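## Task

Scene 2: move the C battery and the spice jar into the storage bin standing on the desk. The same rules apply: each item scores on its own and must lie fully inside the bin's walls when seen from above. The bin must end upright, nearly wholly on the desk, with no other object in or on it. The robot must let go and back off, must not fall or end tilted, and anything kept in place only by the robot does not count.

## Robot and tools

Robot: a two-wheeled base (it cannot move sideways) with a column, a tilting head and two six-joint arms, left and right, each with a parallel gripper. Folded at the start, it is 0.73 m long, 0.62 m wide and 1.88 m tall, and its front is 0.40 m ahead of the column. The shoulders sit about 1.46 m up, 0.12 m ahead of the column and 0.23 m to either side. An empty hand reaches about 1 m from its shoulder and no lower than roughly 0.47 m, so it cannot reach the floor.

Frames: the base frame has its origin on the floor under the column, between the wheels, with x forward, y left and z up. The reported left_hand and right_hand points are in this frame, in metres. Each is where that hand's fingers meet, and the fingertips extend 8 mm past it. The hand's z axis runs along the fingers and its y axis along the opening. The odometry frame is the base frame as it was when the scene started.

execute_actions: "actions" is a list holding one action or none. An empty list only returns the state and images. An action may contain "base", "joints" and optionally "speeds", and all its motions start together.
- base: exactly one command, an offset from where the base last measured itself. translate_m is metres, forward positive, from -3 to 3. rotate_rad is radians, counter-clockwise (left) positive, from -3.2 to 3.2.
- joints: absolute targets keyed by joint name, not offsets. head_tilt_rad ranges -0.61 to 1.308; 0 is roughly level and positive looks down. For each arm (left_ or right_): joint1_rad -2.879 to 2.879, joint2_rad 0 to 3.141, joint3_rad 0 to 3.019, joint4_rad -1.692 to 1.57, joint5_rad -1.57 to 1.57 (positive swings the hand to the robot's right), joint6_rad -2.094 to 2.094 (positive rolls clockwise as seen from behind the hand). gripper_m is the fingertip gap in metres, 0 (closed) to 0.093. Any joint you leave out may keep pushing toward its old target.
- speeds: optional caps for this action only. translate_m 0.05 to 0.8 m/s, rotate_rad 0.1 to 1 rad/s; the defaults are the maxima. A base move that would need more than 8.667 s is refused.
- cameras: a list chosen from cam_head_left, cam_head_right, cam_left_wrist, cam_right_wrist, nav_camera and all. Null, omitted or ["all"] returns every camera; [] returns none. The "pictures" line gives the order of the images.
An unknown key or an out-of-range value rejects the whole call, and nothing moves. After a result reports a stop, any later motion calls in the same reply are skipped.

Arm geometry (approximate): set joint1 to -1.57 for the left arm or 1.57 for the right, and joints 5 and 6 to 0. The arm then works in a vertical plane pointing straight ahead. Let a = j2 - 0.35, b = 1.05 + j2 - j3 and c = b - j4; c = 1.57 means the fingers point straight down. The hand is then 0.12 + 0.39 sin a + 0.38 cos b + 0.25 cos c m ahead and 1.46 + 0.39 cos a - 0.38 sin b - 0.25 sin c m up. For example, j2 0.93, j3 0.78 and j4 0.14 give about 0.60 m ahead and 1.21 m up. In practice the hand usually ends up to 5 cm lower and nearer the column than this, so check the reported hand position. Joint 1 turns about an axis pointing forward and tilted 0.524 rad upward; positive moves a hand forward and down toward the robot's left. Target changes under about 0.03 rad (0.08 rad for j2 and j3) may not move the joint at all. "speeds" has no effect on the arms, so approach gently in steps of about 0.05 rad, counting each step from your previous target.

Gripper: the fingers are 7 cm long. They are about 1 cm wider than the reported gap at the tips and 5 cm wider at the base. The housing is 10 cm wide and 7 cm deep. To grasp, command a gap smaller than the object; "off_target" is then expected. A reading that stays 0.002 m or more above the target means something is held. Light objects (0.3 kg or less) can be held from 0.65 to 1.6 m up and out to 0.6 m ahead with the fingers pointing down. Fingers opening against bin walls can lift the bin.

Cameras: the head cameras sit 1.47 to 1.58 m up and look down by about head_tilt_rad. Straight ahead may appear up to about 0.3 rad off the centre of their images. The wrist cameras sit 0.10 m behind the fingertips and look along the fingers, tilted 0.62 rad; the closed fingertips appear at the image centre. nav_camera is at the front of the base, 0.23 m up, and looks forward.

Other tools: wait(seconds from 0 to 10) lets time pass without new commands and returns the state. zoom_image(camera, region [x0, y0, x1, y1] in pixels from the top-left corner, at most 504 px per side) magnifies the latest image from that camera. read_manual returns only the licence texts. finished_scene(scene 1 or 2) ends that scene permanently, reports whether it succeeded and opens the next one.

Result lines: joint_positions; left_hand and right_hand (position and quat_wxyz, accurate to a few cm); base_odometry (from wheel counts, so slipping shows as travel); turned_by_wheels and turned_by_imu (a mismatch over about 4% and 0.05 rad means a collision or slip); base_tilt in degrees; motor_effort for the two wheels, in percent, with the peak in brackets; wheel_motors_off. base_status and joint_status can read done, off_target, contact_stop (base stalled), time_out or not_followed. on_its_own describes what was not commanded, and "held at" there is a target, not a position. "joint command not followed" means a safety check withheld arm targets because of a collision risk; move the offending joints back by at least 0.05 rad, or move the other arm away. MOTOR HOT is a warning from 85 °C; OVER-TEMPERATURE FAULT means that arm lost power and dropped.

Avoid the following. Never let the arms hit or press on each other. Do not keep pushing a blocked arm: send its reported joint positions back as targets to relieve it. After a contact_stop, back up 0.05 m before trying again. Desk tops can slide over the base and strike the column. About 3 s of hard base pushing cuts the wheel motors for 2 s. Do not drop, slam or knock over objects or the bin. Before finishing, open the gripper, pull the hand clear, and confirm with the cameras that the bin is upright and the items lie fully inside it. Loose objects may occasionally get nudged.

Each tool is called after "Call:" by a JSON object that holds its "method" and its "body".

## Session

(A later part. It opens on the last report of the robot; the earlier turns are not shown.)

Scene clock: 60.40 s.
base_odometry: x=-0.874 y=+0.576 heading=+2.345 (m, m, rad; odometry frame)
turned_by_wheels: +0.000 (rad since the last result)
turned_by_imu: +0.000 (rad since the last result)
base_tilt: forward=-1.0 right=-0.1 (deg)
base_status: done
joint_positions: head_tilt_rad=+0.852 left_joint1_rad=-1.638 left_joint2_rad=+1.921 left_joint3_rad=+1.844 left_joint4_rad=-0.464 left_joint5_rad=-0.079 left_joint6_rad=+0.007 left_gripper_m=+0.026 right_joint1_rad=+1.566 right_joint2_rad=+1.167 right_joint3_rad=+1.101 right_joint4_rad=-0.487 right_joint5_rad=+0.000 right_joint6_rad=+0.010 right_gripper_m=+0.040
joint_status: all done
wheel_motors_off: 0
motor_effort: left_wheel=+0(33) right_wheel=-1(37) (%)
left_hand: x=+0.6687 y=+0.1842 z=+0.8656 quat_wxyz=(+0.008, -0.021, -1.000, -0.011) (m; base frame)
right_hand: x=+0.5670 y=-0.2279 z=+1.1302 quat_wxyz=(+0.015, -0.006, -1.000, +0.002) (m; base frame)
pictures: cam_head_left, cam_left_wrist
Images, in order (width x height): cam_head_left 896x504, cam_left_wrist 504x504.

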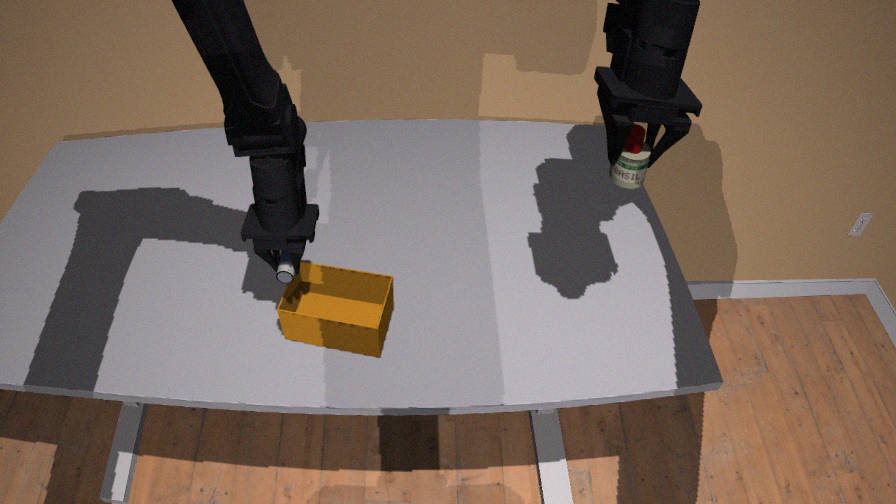

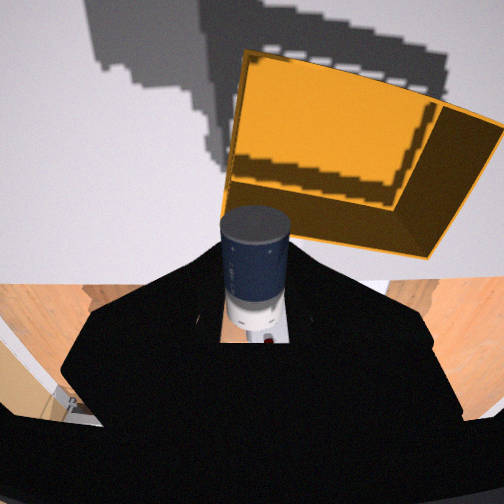

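Call:
{"method": "execute_actions", "body": {"actions": [{"base":{"translate_m":0.015},"speeds":{"translate_m":0.05},"joints":{"left_joint1_rad":-1.685}}], "cameras": []}}

Call:
{"method": "execute_actions", "body": {"actions": [{"joints":{"left_joint2_rad":2.03,"left_joint3_rad":1.95}}], "cameras": ["cam_head_left","cam_left_wrist"]}}

Scene clock: 61.77 s.
base_odometry: x=-0.884 y=+0.586 heading=+2.345 (m, m, rad; odometry frame)
turned_by_wheels: +0.000 (rad since the last result)
turned_by_imu: +0.000 (rad since the last result)
base_tilt: forward=-1.0 right=-0.1 (deg)
base_status: done
joint_positions: head_tilt_rad=+0.852 left_joint1_rad=-1.683 left_joint2_rad=+1.919 left_joint3_rad=+1.846 left_joint4_rad=-0.464 left_joint5_rad=-0.079 left_joint6_rad=+0.007 left_gripper_m=+0.026 right_joint1_rad=+1.566 right_joint2_rad=+1.167 right_joint3_rad=+1.101 right_joint4_rad=-0.487 right_joint5_rad=+0.000 right_joint6_rad=+0.010 right_gripper_m=+0.040
joint_status: all done
wheel_motors_off: 0
motor_effort: left_wheel=+0(35) right_wheel=-1(37) (%)
left_hand: x=+0.6698 y=+0.1474 z=+0.8696 quat_wxyz=(+0.006, -0.032, -0.999, +0.009) (m; base frame)
right_hand: x=+0.5666 y=-0.2279 z=+1.1299 quat_wxyz=(+0.015, -0.006, -1.000, +0.002) (m; base frame)
pictures: none
No camera images: the call's "cameras" was empty. Leave "cameras" out to get every camera's image.

Scene clock: 62.77 s.
base_odometry: x=-0.884 y=+0.586 heading=+2.345 (m, m, rad; odometry frame)
turned_by_wheels: +0.000 (rad since the last result)
turned_by_imu: +0.000 (rad since the last result)
base_tilt: forward=-1.0 right=+0.0 (deg)
base_status: not commanded
joint_positions: head_tilt_rad=+0.852 left_joint1_rad=-1.683 left_joint2_rad=+2.028 left_joint3_rad=+1.944 left_joint4_rad=-0.464 left_joint5_rad=-0.079 left_joint6_rad=+0.007 left_gripper_m=+0.026 right_joint1_rad=+1.566 right_joint2_rad=+1.167 right_joint3_rad=+1.101 right_joint4_rad=-0.487 right_joint5_rad=+0.000 right_joint6_rad=+0.010 right_gripper_m=+0.040
joint_status: all done
wheel_motors_off: 0
motor_effort: left_wheel=+1(0) right_wheel=+0(0) (%)
left_hand: x=+0.6606 y=+0.1436 z=+0.8259 quat_wxyz=(+0.011, -0.033, -0.999, +0.009) (m; base frame)
right_hand: x=+0.5666 y=-0.2279 z=+1.1299 quat_wxyz=(+0.015, -0.006, -1.000, +0.002) (m; base frame)
pictures: cam_head_left, cam_left_wrist
Images, in order (width x height): cam_head_left 896x504, cam_left_wrist 504x504.

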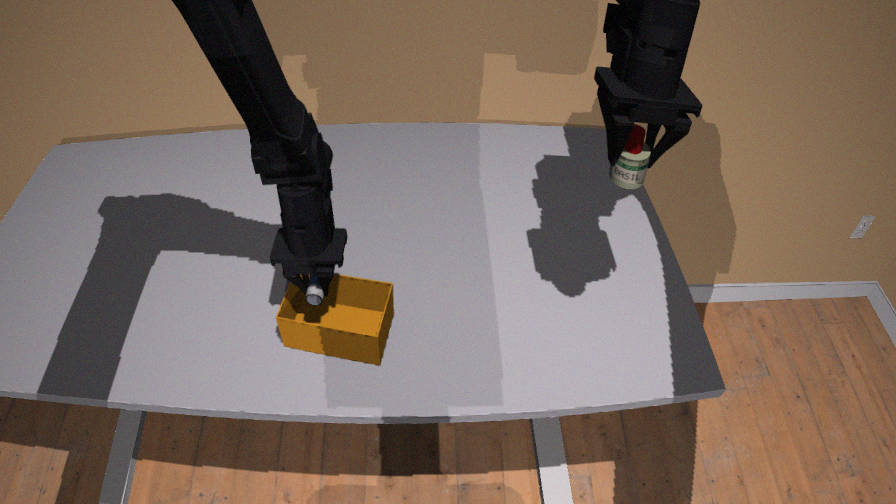

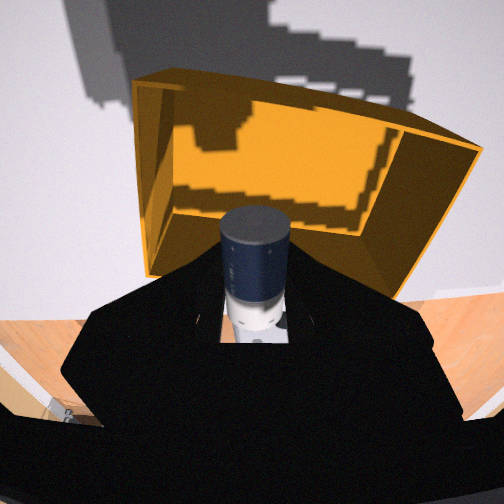

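Call:
{"method": "execute_actions", "body": {"actions": [{"base":{"translate_m":0.015},"speeds":{"translate_m":0.05},"joints":{"left_joint2_rad":2.1,"left_joint3_rad":2.0}}], "cameras": ["cam_head_left","cam_left_wrist"]}}

Scene clock: 64.10 s.
base_odometry: x=-0.895 y=+0.597 heading=+2.345 (m, m, rad; odometry frame)
turned_by_wheels: +0.000 (rad since the last result)
turned_by_imu: +0.000 (rad since the last result)
base_tilt: forward=-1.0 right=-0.1 (deg)
base_status: done
joint_positions: head_tilt_rad=+0.852 left_joint1_rad=-1.683 left_joint2_rad=+2.088 left_joint3_rad=+1.988 left_joint4_rad=-0.464 left_joint5_rad=-0.079 left_joint6_rad=+0.007 left_gripper_m=+0.026 right_joint1_rad=+1.566 right_joint2_rad=+1.168 right_joint3_rad=+1.100 right_joint4_rad=-0.488 right_joint5_rad=+0.000 right_joint6_rad=+0.010 right_gripper_m=+0.040
joint_status: all done
wheel_motors_off: 0
motor_effort: left_wheel=+0(35) right_wheel=+0(37) (%)
left_hand: x=+0.6483 y=+0.1418 z=+0.8009 quat_wxyz=(+0.019, -0.033, -0.999, +0.009) (m; base frame)
right_hand: x=+0.5658 y=-0.2279 z=+1.1295 quat_wxyz=(+0.016, -0.006, -1.000, +0.002) (m; base frame)
pictures: cam_head_left, cam_left_wrist
Images, in order (width x height): cam_head_left 896x504, cam_left_wrist 504x504.

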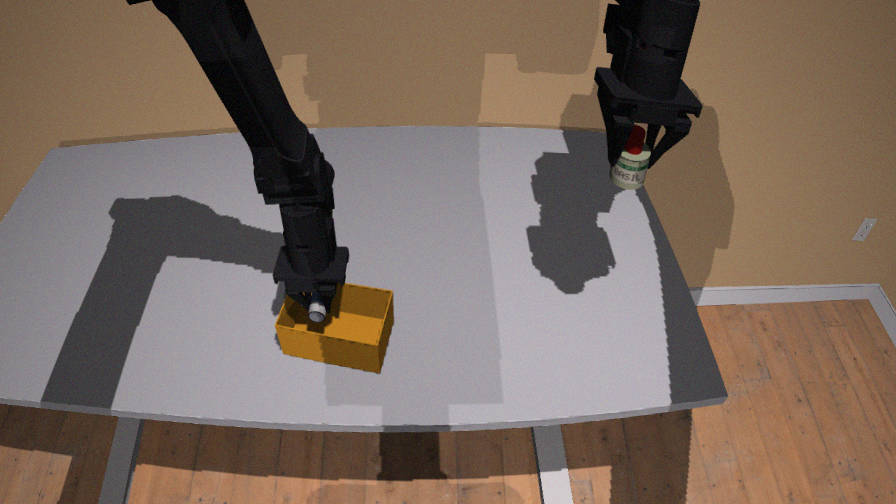

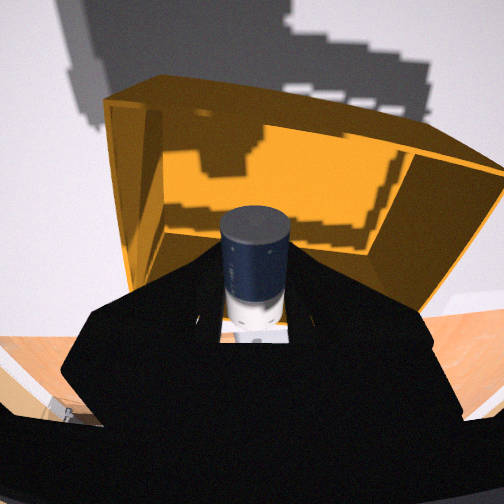

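Call:
{"method": "execute_actions", "body": {"actions": [{"base":{"translate_m":0.022},"speeds":{"translate_m":0.05}}], "cameras": ["cam_left_wrist"]}}

Call:
{"method": "execute_actions", "body": {"actions": [{"joints":{"left_gripper_m":0.05}}], "cameras": ["cam_left_wrist"]}}

Call:
{"method": "execute_actions", "body": {"actions": [{"joints":{"left_joint2_rad":1.6,"left_joint3_rad":1.6,"left_joint1_rad":-1.6}}], "cameras": ["cam_head_left"]}}

Scene clock: 65.63 s.
base_odometry: x=-0.910 y=+0.613 heading=+2.345 (m, m, rad; odometry frame)
turned_by_wheels: +0.000 (rad since the last result)
turned_by_imu: +0.001 (rad since the last result)
base_tilt: forward=-1.0 right=-0.1 (deg)
base_status: done
joint_positions: head_tilt_rad=+0.852 left_joint1_rad=-1.683 left_joint2_rad=+2.090 left_joint3_rad=+1.989 left_joint4_rad=-0.464 left_joint5_rad=-0.079 left_joint6_rad=+0.007 left_gripper_m=+0.026 right_joint1_rad=+1.566 right_joint2_rad=+1.168 right_joint3_rad=+1.100 right_joint4_rad=-0.488 right_joint5_rad=+0.000 right_joint6_rad=+0.010 right_gripper_m=+0.040
joint_status: not commanded
wheel_motors_off: 0
motor_effort: left_wheel=+0(34) right_wheel=+0(36) (%)
left_hand: x=+0.6470 y=+0.1418 z=+0.7997 quat_wxyz=(+0.020, -0.033, -0.999, +0.009) (m; base frame)
right_hand: x=+0.5654 y=-0.2279 z=+1.1293 quat_wxyz=(+0.017, -0.006, -1.000, +0.002) (m; base frame)
pictures: cam_left_wrist
Images, in order (width x height): cam_left_wrist 504x504.

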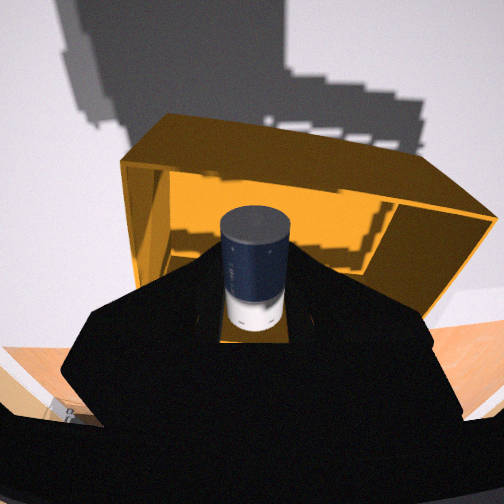

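Scene clock: 66.17 s.
base_odometry: x=-0.910 y=+0.613 heading=+2.345 (m, m, rad; odometry frame)
turned_by_wheels: +0.000 (rad since the last result)
turned_by_imu: +0.000 (rad since the last result)
base_tilt: forward=-0.9 right=-0.1 (deg)
base_status: not commanded
joint_positions: head_tilt_rad=+0.852 left_joint1_rad=-1.683 left_joint2_rad=+2.090 left_joint3_rad=+1.989 left_joint4_rad=-0.464 left_joint5_rad=-0.079 left_joint6_rad=+0.007 left_gripper_m=+0.050 right_joint1_rad=+1.566 right_joint2_rad=+1.168 right_joint3_rad=+1.100 right_joint4_rad=-0.488 right_joint5_rad=+0.000 right_joint6_rad=+0.010 right_gripper_m=+0.040
joint_status: all done
wheel_motors_off: 0
motor_effort: left_wheel=+0(0) right_wheel=-1(0) (%)
left_hand: x=+0.6470 y=+0.1418 z=+0.7997 quat_wxyz=(+0.020, -0.033, -0.999, +0.009) (m; base frame)
right_hand: x=+0.5654 y=-0.2279 z=+1.1293 quat_wxyz=(+0.017, -0.006, -1.000, +0.002) (m; base frame)
pictures: cam_left_wrist
Images, in order (width x height): cam_left_wrist 504x504.

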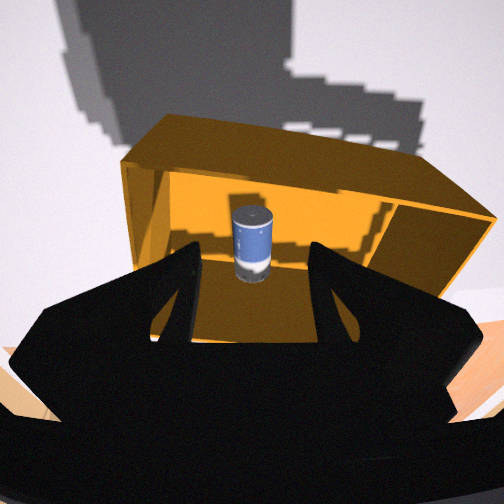

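Scene clock: 67.67 s.
base_odometry: x=-0.910 y=+0.613 heading=+2.345 (m, m, rad; odometry frame)
turned_by_wheels: +0.000 (rad since the last result)
turned_by_imu: +0.001 (rad since the last result)
base_tilt: forward=-0.9 right=-0.1 (deg)
base_status: not commanded
joint_positions: head_tilt_rad=+0.852 left_joint1_rad=-1.588 left_joint2_rad=+1.584 left_joint3_rad=+1.598 left_joint4_rad=-0.464 left_joint5_rad=-0.080 left_joint6_rad=+0.007 left_gripper_m=+0.050 right_joint1_rad=+1.566 right_joint2_rad=+1.168 right_joint3_rad=+1.100 right_joint4_rad=-0.488 right_joint5_rad=+0.000 right_joint6_rad=+0.010 right_gripper_m=+0.040
joint_status: all done
wheel_motors_off: 0
motor_effort: left_wheel=+0(2) right_wheel=-1(0) (%)
left_hand: x=+0.7012 y=+0.2259 z=+1.0090 quat_wxyz=(-0.037, -0.006, -0.999, -0.032) (m; base frame)
right_hand: x=+0.5654 y=-0.2279 z=+1.1293 quat_wxyz=(+0.017, -0.006, -1.000, +0.002) (m; base frame)
pictures: cam_head_left
Images, in order (width x height): cam_head_left 896x504.

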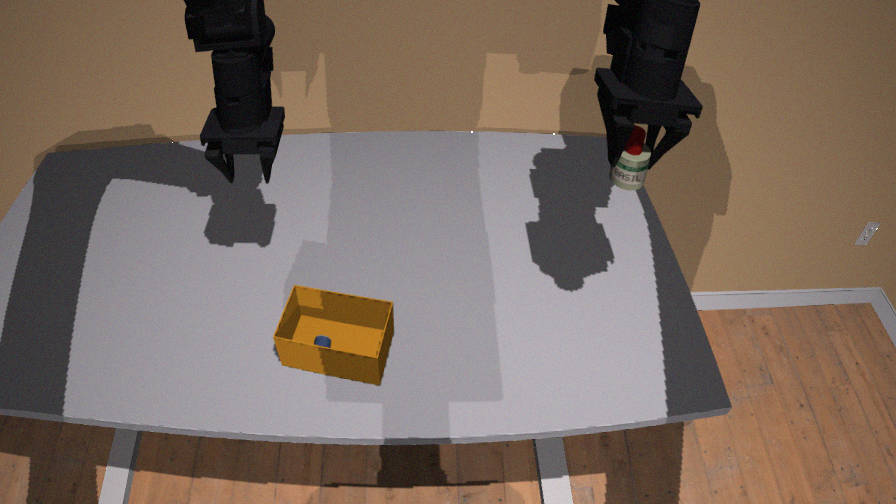

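Call:
{"method": "execute_actions", "body": {"actions": [{"base":{"rotate_rad":0.35},"speeds":{"rotate_rad":0.4},"joints":{"left_joint1_rad":-1.4,"left_joint2_rad":1.17,"left_joint3_rad":1.1,"left_joint5_rad":0,"right_joint1_rad":1.7,"right_joint5_rad":0.07,"right_joint2_rad":1.6,"right_joint3_rad":1.6,"right_joint4_rad":-0.46}}], "cameras": ["cam_head_left","cam_right_wrist"]}}

Scene clock: 69.57 s.
base_odometry: x=-0.910 y=+0.613 heading=+2.694 (m, m, rad; odometry frame)
turned_by_wheels: +0.349 (rad since the last result)
turned_by_imu: +0.341 (rad since the last result)
base_tilt: forward=-1.0 right=-0.1 (deg)
base_status: done
joint_positions: head_tilt_rad=+0.852 left_joint1_rad=-1.388 left_joint2_rad=+1.155 left_joint3_rad=+1.097 left_joint4_rad=-0.464 left_joint5_rad=-0.003 left_joint6_rad=+0.006 left_gripper_m=+0.050 right_joint1_rad=+1.704 right_joint2_rad=+1.615 right_joint3_rad=+1.573 right_joint4_rad=-0.472 right_joint5_rad=+0.070 right_joint6_rad=+0.010 right_gripper_m=+0.040
joint_status: all done
wheel_motors_off: 0
motor_effort: left_wheel=-3(54) right_wheel=+2(57) (%)
left_hand: x=+0.5695 y=+0.3206 z=+1.1421 quat_wxyz=(+0.000, +0.043, -0.996, -0.080) (m; base frame)
right_hand: x=+0.6678 y=-0.1442 z=+0.9903 quat_wxyz=(-0.005, +0.028, -0.999, -0.023) (m; base frame)
pictures: cam_head_left, cam_right_wrist
Images, in order (width x height): cam_head_left 896x504, cam_right_wrist 504x504.

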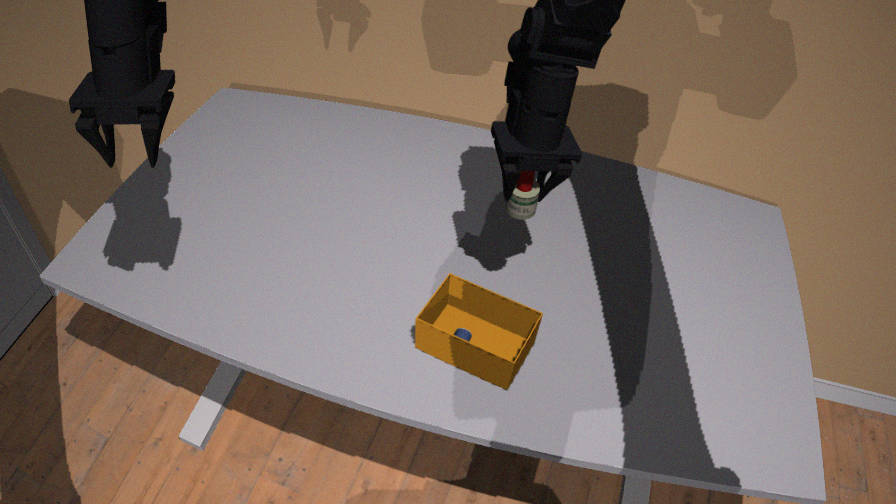

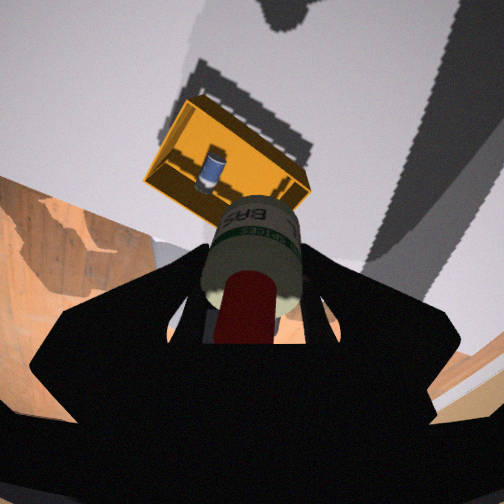

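Call:
{"method": "execute_actions", "body": {"actions": [{"joints":{"right_joint1_rad":1.71,"right_joint2_rad":1.9,"right_joint3_rad":1.83,"right_joint6_rad":-0.4}}], "cameras": ["cam_head_left","cam_right_wrist"]}}

Scene clock: 71.17 s.
base_odometry: x=-0.910 y=+0.613 heading=+2.694 (m, m, rad; odometry frame)
turned_by_wheels: +0.000 (rad since the last result)
turned_by_imu: +0.001 (rad since the last result)
base_tilt: forward=-1.0 right=-0.1 (deg)
base_status: not commanded
joint_positions: head_tilt_rad=+0.852 left_joint1_rad=-1.388 left_joint2_rad=+1.155 left_joint3_rad=+1.097 left_joint4_rad=-0.464 left_joint5_rad=-0.003 left_joint6_rad=+0.006 left_gripper_m=+0.050 right_joint1_rad=+1.704 right_joint2_rad=+1.911 right_joint3_rad=+1.819 right_joint4_rad=-0.466 right_joint5_rad=+0.070 right_joint6_rad=-0.390 right_gripper_m=+0.040
joint_status: all done
wheel_motors_off: 0
motor_effort: left_wheel=-7(7) right_wheel=+5(6) (%)
left_hand: x=+0.5695 y=+0.3206 z=+1.1421 quat_wxyz=(+0.000, +0.043, -0.996, -0.080) (m; base frame)
right_hand: x=+0.6572 y=-0.1311 z=+0.8708 quat_wxyz=(+0.011, +0.228, -0.973, -0.025) (m; base frame)
pictures: cam_head_left, cam_right_wrist
Images, in order (width x height): cam_head_left 896x504, cam_right_wrist 504x504.

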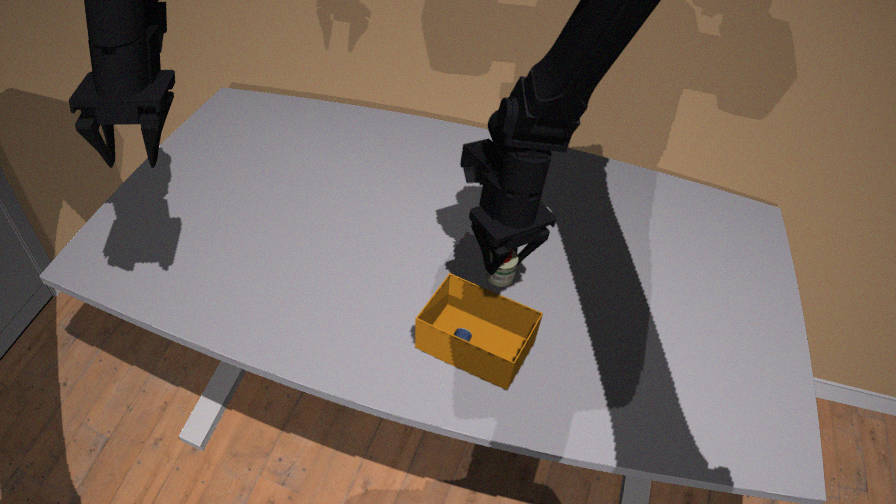

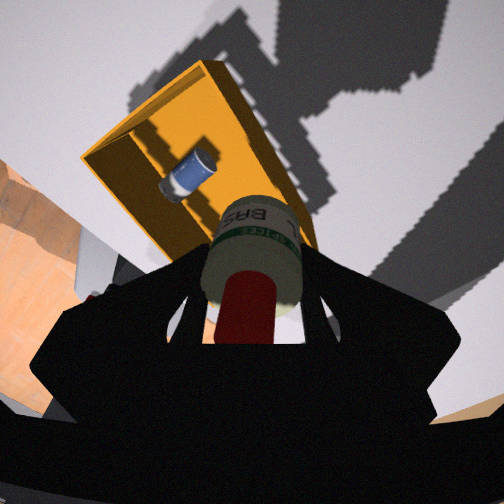

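Call:
{"method": "execute_actions", "body": {"actions": [{"base":{"translate_m":-0.025},"speeds":{"translate_m":0.05},"joints":{"right_joint6_rad":0.45}}], "cameras": ["cam_head_left","cam_right_wrist"]}}

Scene clock: 72.67 s.
base_odometry: x=-0.888 y=+0.602 heading=+2.694 (m, m, rad; odometry frame)
turned_by_wheels: +0.000 (rad since the last result)
turned_by_imu: +0.001 (rad since the last result)
base_tilt: forward=-0.9 right=-0.1 (deg)
base_status: done
joint_positions: head_tilt_rad=+0.852 left_joint1_rad=-1.388 left_joint2_rad=+1.157 left_joint3_rad=+1.093 left_joint4_rad=-0.464 left_joint5_rad=-0.003 left_joint6_rad=+0.006 left_gripper_m=+0.050 right_joint1_rad=+1.705 right_joint2_rad=+1.908 right_joint3_rad=+1.819 right_joint4_rad=-0.466 right_joint5_rad=+0.070 right_joint6_rad=+0.439 right_gripper_m=+0.040
joint_status: all done
wheel_motors_off: 0
motor_effort: left_wheel=-3(57) right_wheel=-1(45) (%)
left_hand: x=+0.5669 y=+0.3206 z=+1.1407 quat_wxyz=(+0.002, +0.043, -0.996, -0.080) (m; base frame)
right_hand: x=+0.6589 y=-0.1299 z=+0.8726 quat_wxyz=(+0.019, -0.184, -0.983, -0.019) (m; base frame)
pictures: cam_head_left, cam_right_wrist
Images, in order (width x height): cam_head_left 896x504, cam_right_wrist 504x504.

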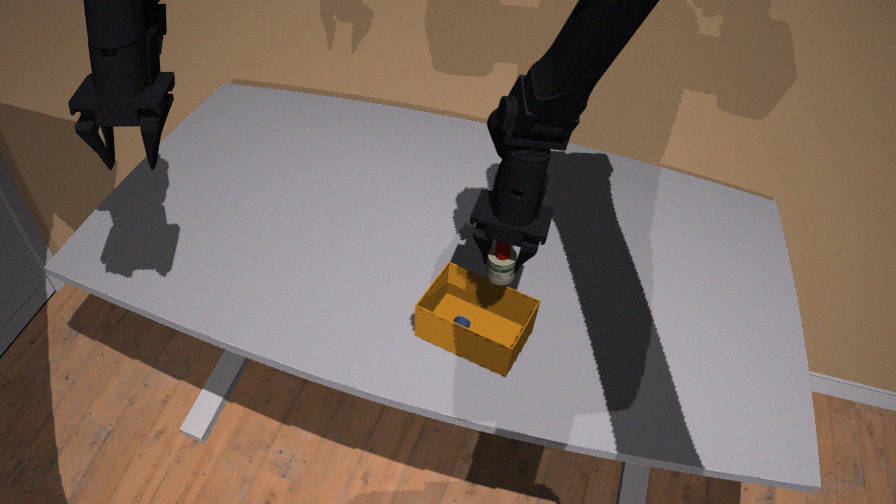

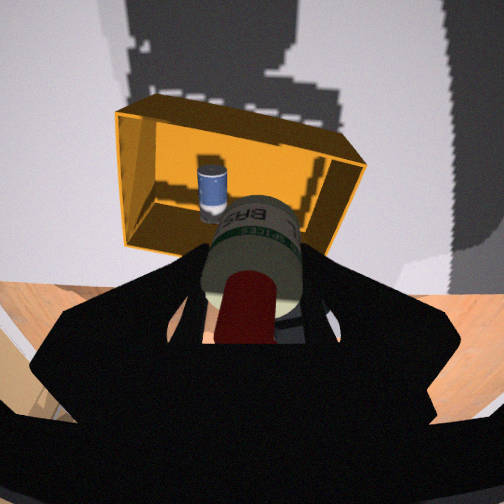

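Call:
{"method": "execute_actions", "body": {"actions": [{"base":{"translate_m":-0.02},"speeds":{"translate_m":0.05},"joints":{"right_joint1_rad":1.68,"right_joint2_rad":1.98,"right_joint3_rad":1.89}}], "cameras": ["cam_head_left","cam_right_wrist"]}}

Scene clock: 74.03 s.
base_odometry: x=-0.870 y=+0.594 heading=+2.695 (m, m, rad; odometry frame)
turned_by_wheels: +0.001 (rad since the last result)
turned_by_imu: +0.001 (rad since the last result)
base_tilt: forward=-1.0 right=-0.1 (deg)
base_status: done
joint_positions: head_tilt_rad=+0.852 left_joint1_rad=-1.388 left_joint2_rad=+1.157 left_joint3_rad=+1.091 left_joint4_rad=-0.464 left_joint5_rad=-0.002 left_joint6_rad=+0.006 left_gripper_m=+0.050 right_joint1_rad=+1.686 right_joint2_rad=+1.982 right_joint3_rad=+1.875 right_joint4_rad=-0.466 right_joint5_rad=+0.070 right_joint6_rad=+0.439 right_gripper_m=+0.040
joint_status: all done
wheel_motors_off: 0
motor_effort: left_wheel=-1(41) right_wheel=-2(62) (%)
left_hand: x=+0.5654 y=+0.3203 z=+1.1401 quat_wxyz=(+0.004, +0.043, -0.996, -0.080) (m; base frame)
right_hand: x=+0.6483 y=-0.1430 z=+0.8401 quat_wxyz=(+0.026, -0.188, -0.982, -0.009) (m; base frame)
pictures: cam_head_left, cam_right_wrist
Images, in order (width x height): cam_head_left 896x504, cam_right_wrist 504x504.

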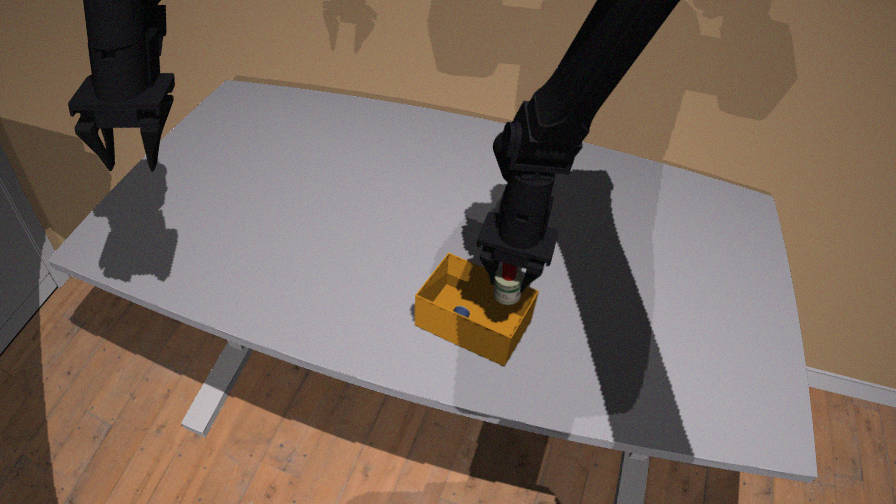

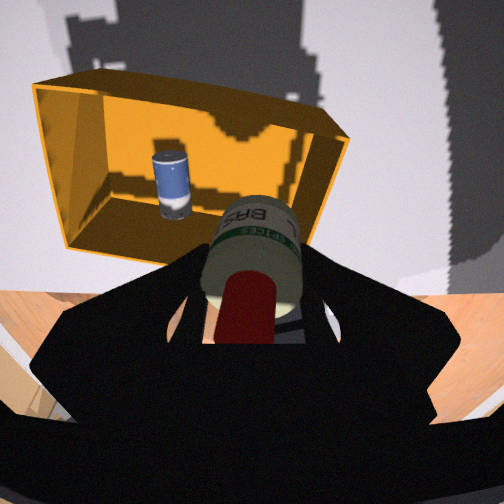

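Call:
{"method": "execute_actions", "body": {"actions": [{"base":{"translate_m":0.035},"speeds":{"translate_m":0.05},"joints":{"right_joint1_rad":1.725}}], "cameras": ["cam_head_left","cam_right_wrist"]}}

Scene clock: 75.67 s.
base_odometry: x=-0.901 y=+0.609 heading=+2.695 (m, m, rad; odometry frame)
turned_by_wheels: +0.000 (rad since the last result)
turned_by_imu: +0.000 (rad since the last result)
base_tilt: forward=-1.0 right=-0.1 (deg)
base_status: done
joint_positions: head_tilt_rad=+0.852 left_joint1_rad=-1.389 left_joint2_rad=+1.158 left_joint3_rad=+1.091 left_joint4_rad=-0.464 left_joint5_rad=-0.002 left_joint6_rad=+0.006 left_gripper_m=+0.050 right_joint1_rad=+1.723 right_joint2_rad=+1.982 right_joint3_rad=+1.876 right_joint4_rad=-0.466 right_joint5_rad=+0.070 right_joint6_rad=+0.439 right_gripper_m=+0.040
joint_status: all done
wheel_motors_off: 0
motor_effort: left_wheel=+0(26) right_wheel=+5(70) (%)
left_hand: x=+0.5656 y=+0.3201 z=+1.1400 quat_wxyz=(+0.004, +0.043, -0.996, -0.080) (m; base frame)
right_hand: x=+0.6471 y=-0.1125 z=+0.8436 quat_wxyz=(+0.029, -0.178, -0.983, -0.024) (m; base frame)
pictures: cam_head_left, cam_right_wrist
Images, in order (width x height): cam_head_left 896x504, cam_right_wrist 504x504.

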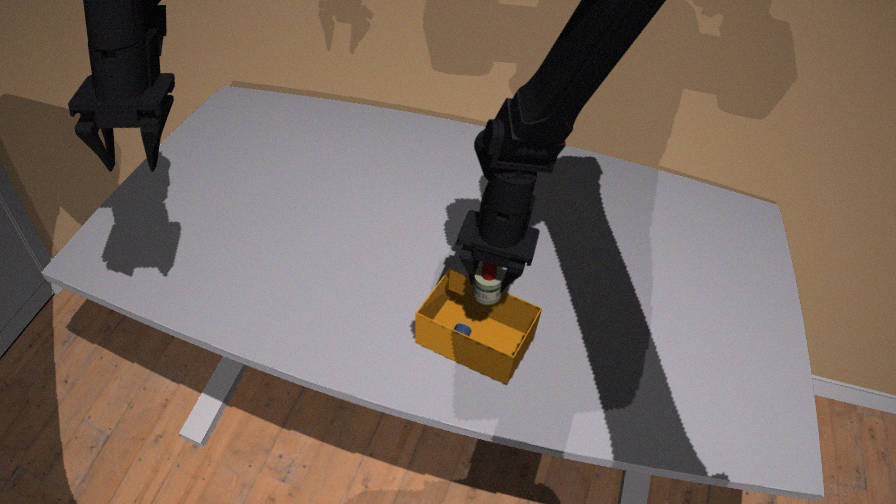

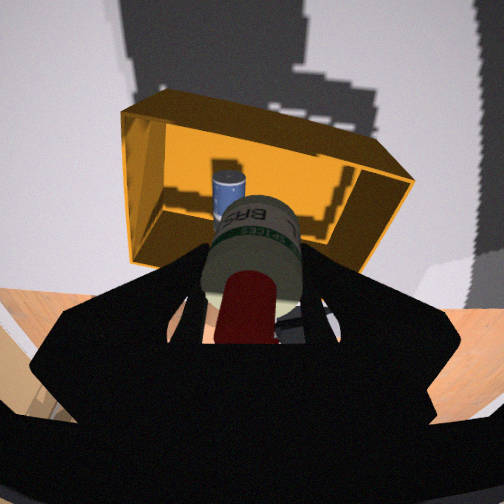

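Call:
{"method": "execute_actions", "body": {"actions": [{"joints":{"right_joint1_rad":1.685}}], "cameras": []}}

Call:
{"method": "execute_actions", "body": {"actions": [{"joints":{"right_joint2_rad":2.07,"right_joint3_rad":1.97}}], "cameras": ["cam_head_left","cam_right_wrist"]}}

Scene clock: 76.50 s.
base_odometry: x=-0.901 y=+0.609 heading=+2.695 (m, m, rad; odometry frame)
turned_by_wheels: +0.000 (rad since the last result)
turned_by_imu: +0.000 (rad since the last result)
base_tilt: forward=-1.0 right=-0.1 (deg)
base_status: not commanded
joint_positions: head_tilt_rad=+0.852 left_joint1_rad=-1.389 left_joint2_rad=+1.158 left_joint3_rad=+1.091 left_joint4_rad=-0.464 left_joint5_rad=-0.002 left_joint6_rad=+0.006 left_gripper_m=+0.050 right_joint1_rad=+1.686 right_joint2_rad=+1.982 right_joint3_rad=+1.876 right_joint4_rad=-0.466 right_joint5_rad=+0.070 right_joint6_rad=+0.439 right_gripper_m=+0.040
joint_status: all done
wheel_motors_off: 0
motor_effort: left_wheel=-1(0) right_wheel=+3(4) (%)
left_hand: x=+0.5656 y=+0.3201 z=+1.1400 quat_wxyz=(+0.004, +0.043, -0.996, -0.080) (m; base frame)
right_hand: x=+0.6489 y=-0.1430 z=+0.8404 quat_wxyz=(+0.026, -0.188, -0.982, -0.009) (m; base frame)
pictures: none
No camera images: the call's "cameras" was empty. Leave "cameras" out to get every camera's image.

Scene clock: 77.23 s.
base_odometry: x=-0.901 y=+0.609 heading=+2.695 (m, m, rad; odometry frame)
turned_by_wheels: +0.000 (rad since the last result)
turned_by_imu: +0.000 (rad since the last result)
base_tilt: forward=-0.9 right=-0.1 (deg)
base_status: not commanded
joint_positions: head_tilt_rad=+0.852 left_joint1_rad=-1.389 left_joint2_rad=+1.158 left_joint3_rad=+1.091 left_joint4_rad=-0.464 left_joint5_rad=-0.002 left_joint6_rad=+0.006 left_gripper_m=+0.050 right_joint1_rad=+1.686 right_joint2_rad=+2.051 right_joint3_rad=+1.955 right_joint4_rad=-0.466 right_joint5_rad=+0.071 right_joint6_rad=+0.439 right_gripper_m=+0.040
joint_status: all done
wheel_motors_off: 0
motor_effort: left_wheel=-1(1) right_wheel=+4(5) (%)
left_hand: x=+0.5656 y=+0.3201 z=+1.1400 quat_wxyz=(+0.004, +0.043, -0.996, -0.080) (m; base frame)
right_hand: x=+0.6519 y=-0.1404 z=+0.8154 quat_wxyz=(+0.021, -0.188, -0.982, -0.010) (m; base frame)
pictures: cam_head_left, cam_right_wrist
Images, in order (width x height): cam_head_left 896x504, cam_right_wrist 504x504.

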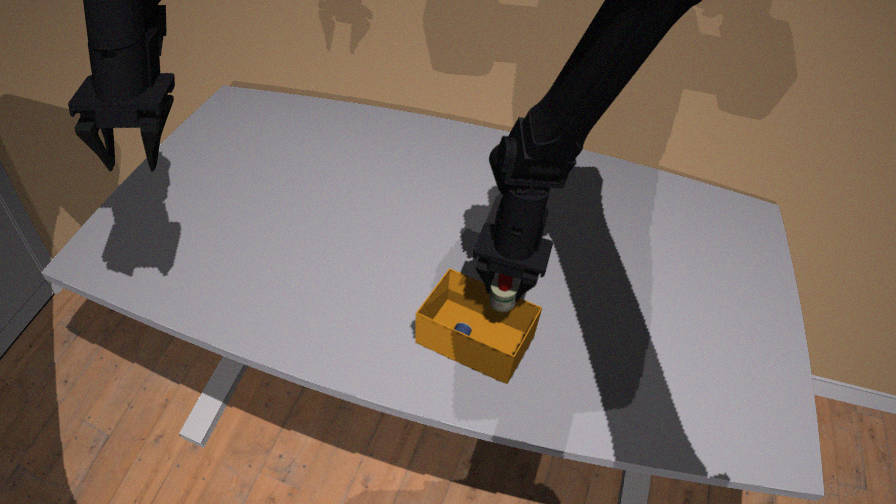

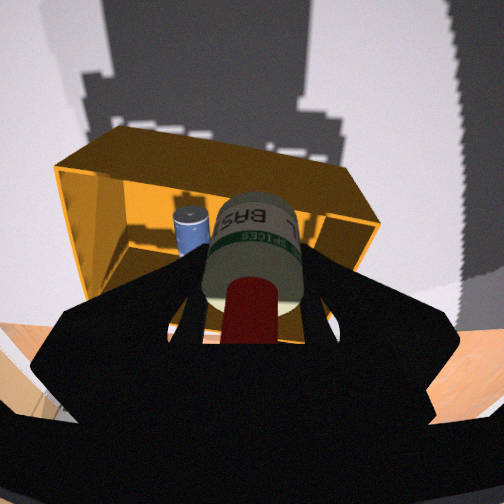

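Call:
{"method": "execute_actions", "body": {"actions": [{"base":{"translate_m":-0.015},"speeds":{"translate_m":0.05}}], "cameras": []}}

Call:
{"method": "execute_actions", "body": {"actions": [{"joints":{"right_joint2_rad":2.12,"right_joint3_rad":2.0}}], "cameras": ["cam_head_left","cam_right_wrist"]}}

Scene clock: 78.47 s.
base_odometry: x=-0.888 y=+0.602 heading=+2.695 (m, m, rad; odometry frame)
turned_by_wheels: +0.000 (rad since the last result)
turned_by_imu: +0.001 (rad since the last result)
base_tilt: forward=-1.0 right=-0.1 (deg)
base_status: done
joint_positions: head_tilt_rad=+0.852 left_joint1_rad=-1.389 left_joint2_rad=+1.159 left_joint3_rad=+1.092 left_joint4_rad=-0.464 left_joint5_rad=-0.002 left_joint6_rad=+0.006 left_gripper_m=+0.050 right_joint1_rad=+1.686 right_joint2_rad=+2.060 right_joint3_rad=+1.957 right_joint4_rad=-0.466 right_joint5_rad=+0.071 right_joint6_rad=+0.439 right_gripper_m=+0.040
joint_status: not commanded
wheel_motors_off: 0
motor_effort: left_wheel=-3(48) right_wheel=-1(51) (%)
left_hand: x=+0.5655 y=+0.3202 z=+1.1397 quat_wxyz=(+0.004, +0.043, -0.996, -0.080) (m; base frame)
right_hand: x=+0.6476 y=-0.1402 z=+0.8112 quat_wxyz=(+0.024, -0.188, -0.982, -0.009) (m; base frame)
pictures: none
No camera images: the call's "cameras" was empty. Leave "cameras" out to get every camera's image.

Scene clock: 79.23 s.
base_odometry: x=-0.888 y=+0.602 heading=+2.695 (m, m, rad; odometry frame)
turned_by_wheels: +0.000 (rad since the last result)
turned_by_imu: +0.000 (rad since the last result)
base_tilt: forward=-0.9 right=-0.1 (deg)
base_status: not commanded
joint_positions: head_tilt_rad=+0.852 left_joint1_rad=-1.389 left_joint2_rad=+1.159 left_joint3_rad=+1.092 left_joint4_rad=-0.464 left_joint5_rad=-0.002 left_joint6_rad=+0.006 left_gripper_m=+0.050 right_joint1_rad=+1.686 right_joint2_rad=+2.120 right_joint3_rad=+1.984 right_joint4_rad=-0.466 right_joint5_rad=+0.071 right_joint6_rad=+0.439 right_gripper_m=+0.040
joint_status: all done
wheel_motors_off: 0
motor_effort: left_wheel=-3(3) right_wheel=-2(2) (%)
left_hand: x=+0.5655 y=+0.3202 z=+1.1397 quat_wxyz=(+0.004, +0.043, -0.996, -0.080) (m; base frame)
right_hand: x=+0.6238 y=-0.1389 z=+0.7841 quat_wxyz=(+0.040, -0.186, -0.982, -0.005) (m; base frame)
pictures: cam_head_left, cam_right_wrist
Images, in order (width x height): cam_head_left 896x504, cam_right_wrist 504x504.

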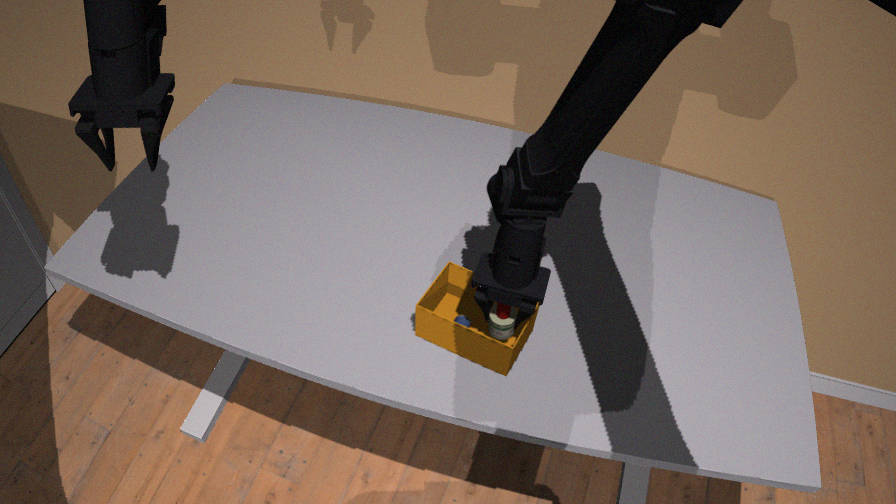

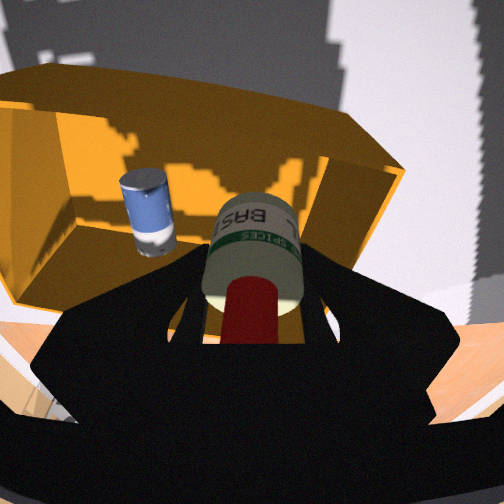

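Inside, near the floor. Release modestly.

Call:
{"method": "execute_actions", "body": {"actions": [{"joints":{"right_gripper_m":0.054}}], "cameras": ["cam_right_wrist"]}}

Call:
{"method": "execute_actions", "body": {"actions": [{"joints":{"right_joint2_rad":1.85,"right_joint3_rad":1.85}}], "cameras": ["cam_head_left","cam_right_wrist"]}}

Scene clock: 79.83 s.
base_odometry: x=-0.888 y=+0.602 heading=+2.695 (m, m, rad; odometry frame)
turned_by_wheels: +0.000 (rad since the last result)
turned_by_imu: +0.000 (rad since the last result)
base_tilt: forward=-0.9 right=-0.1 (deg)
base_status: not commanded
joint_positions: head_tilt_rad=+0.852 left_joint1_rad=-1.389 left_joint2_rad=+1.159 left_joint3_rad=+1.092 left_joint4_rad=-0.464 left_joint5_rad=-0.002 left_joint6_rad=+0.006 left_gripper_m=+0.050 right_joint1_rad=+1.686 right_joint2_rad=+2.120 right_joint3_rad=+1.984 right_joint4_rad=-0.466 right_joint5_rad=+0.071 right_joint6_rad=+0.439 right_gripper_m=+0.054
joint_status: all done
wheel_motors_off: 0
motor_effort: left_wheel=-3(3) right_wheel=-1(1) (%)
left_hand: x=+0.5655 y=+0.3202 z=+1.1397 quat_wxyz=(+0.004, +0.043, -0.996, -0.080) (m; base frame)
right_hand: x=+0.6238 y=-0.1389 z=+0.7841 quat_wxyz=(+0.040, -0.186, -0.982, -0.005) (m; base frame)
pictures: cam_right_wrist
Images, in order (width x height): cam_right_wrist 504x504.

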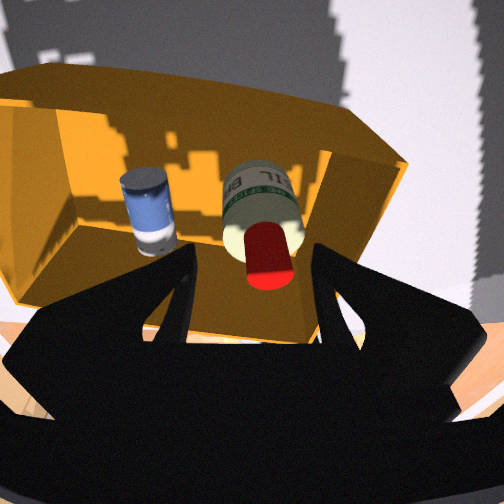

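Scene clock: 81.23 s.
base_odometry: x=-0.888 y=+0.602 heading=+2.695 (m, m, rad; odometry frame)
turned_by_wheels: +0.000 (rad since the last result)
turned_by_imu: +0.001 (rad since the last result)
base_tilt: forward=-1.0 right=-0.1 (deg)
base_status: not commanded
joint_positions: head_tilt_rad=+0.852 left_joint1_rad=-1.389 left_joint2_rad=+1.159 left_joint3_rad=+1.092 left_joint4_rad=-0.464 left_joint5_rad=-0.002 left_joint6_rad=+0.006 left_gripper_m=+0.050 right_joint1_rad=+1.686 right_joint2_rad=+1.846 right_joint3_rad=+1.849 right_joint4_rad=-0.466 right_joint5_rad=+0.071 right_joint6_rad=+0.439 right_gripper_m=+0.054
joint_status: all done
wheel_motors_off: 0
motor_effort: left_wheel=-3(4) right_wheel=-1(2) (%)
left_hand: x=+0.5655 y=+0.3202 z=+1.1397 quat_wxyz=(+0.004, +0.043, -0.996, -0.080) (m; base frame)
right_hand: x=+0.7128 y=-0.1465 z=+0.9117 quat_wxyz=(-0.027, -0.192, -0.981, -0.022) (m; base frame)
pictures: cam_head_left, cam_right_wrist
Images, in order (width x height): cam_head_left 896x504, cam_right_wrist 504x504.

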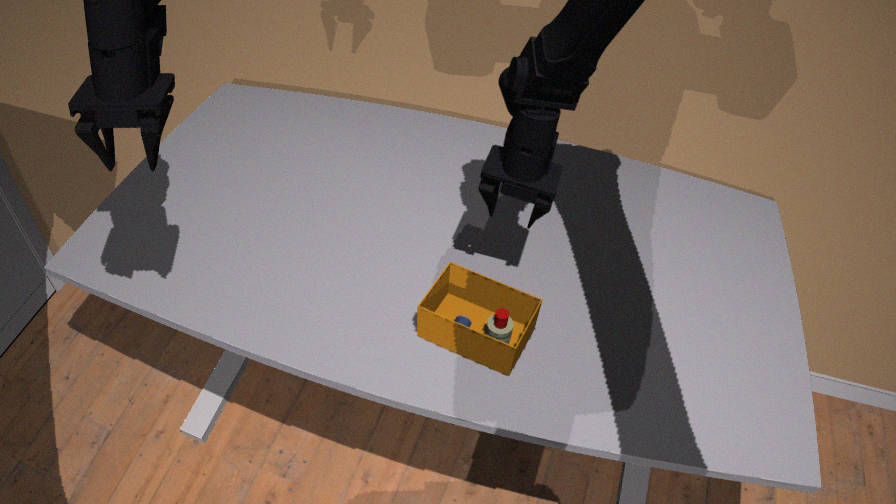

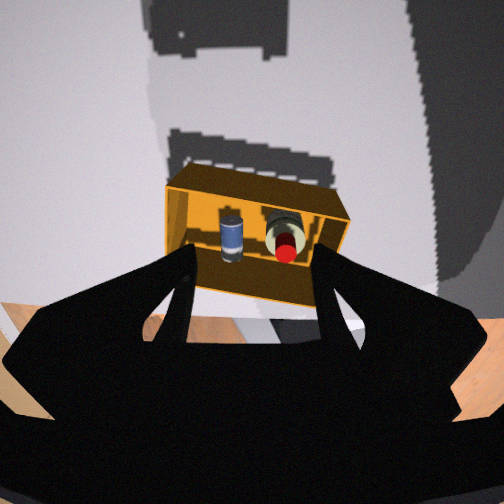

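Both in and the hand is clear.

Call:
{"method": "finished_scene", "body": {"scene": 2}}

The scene is finished: the task was done.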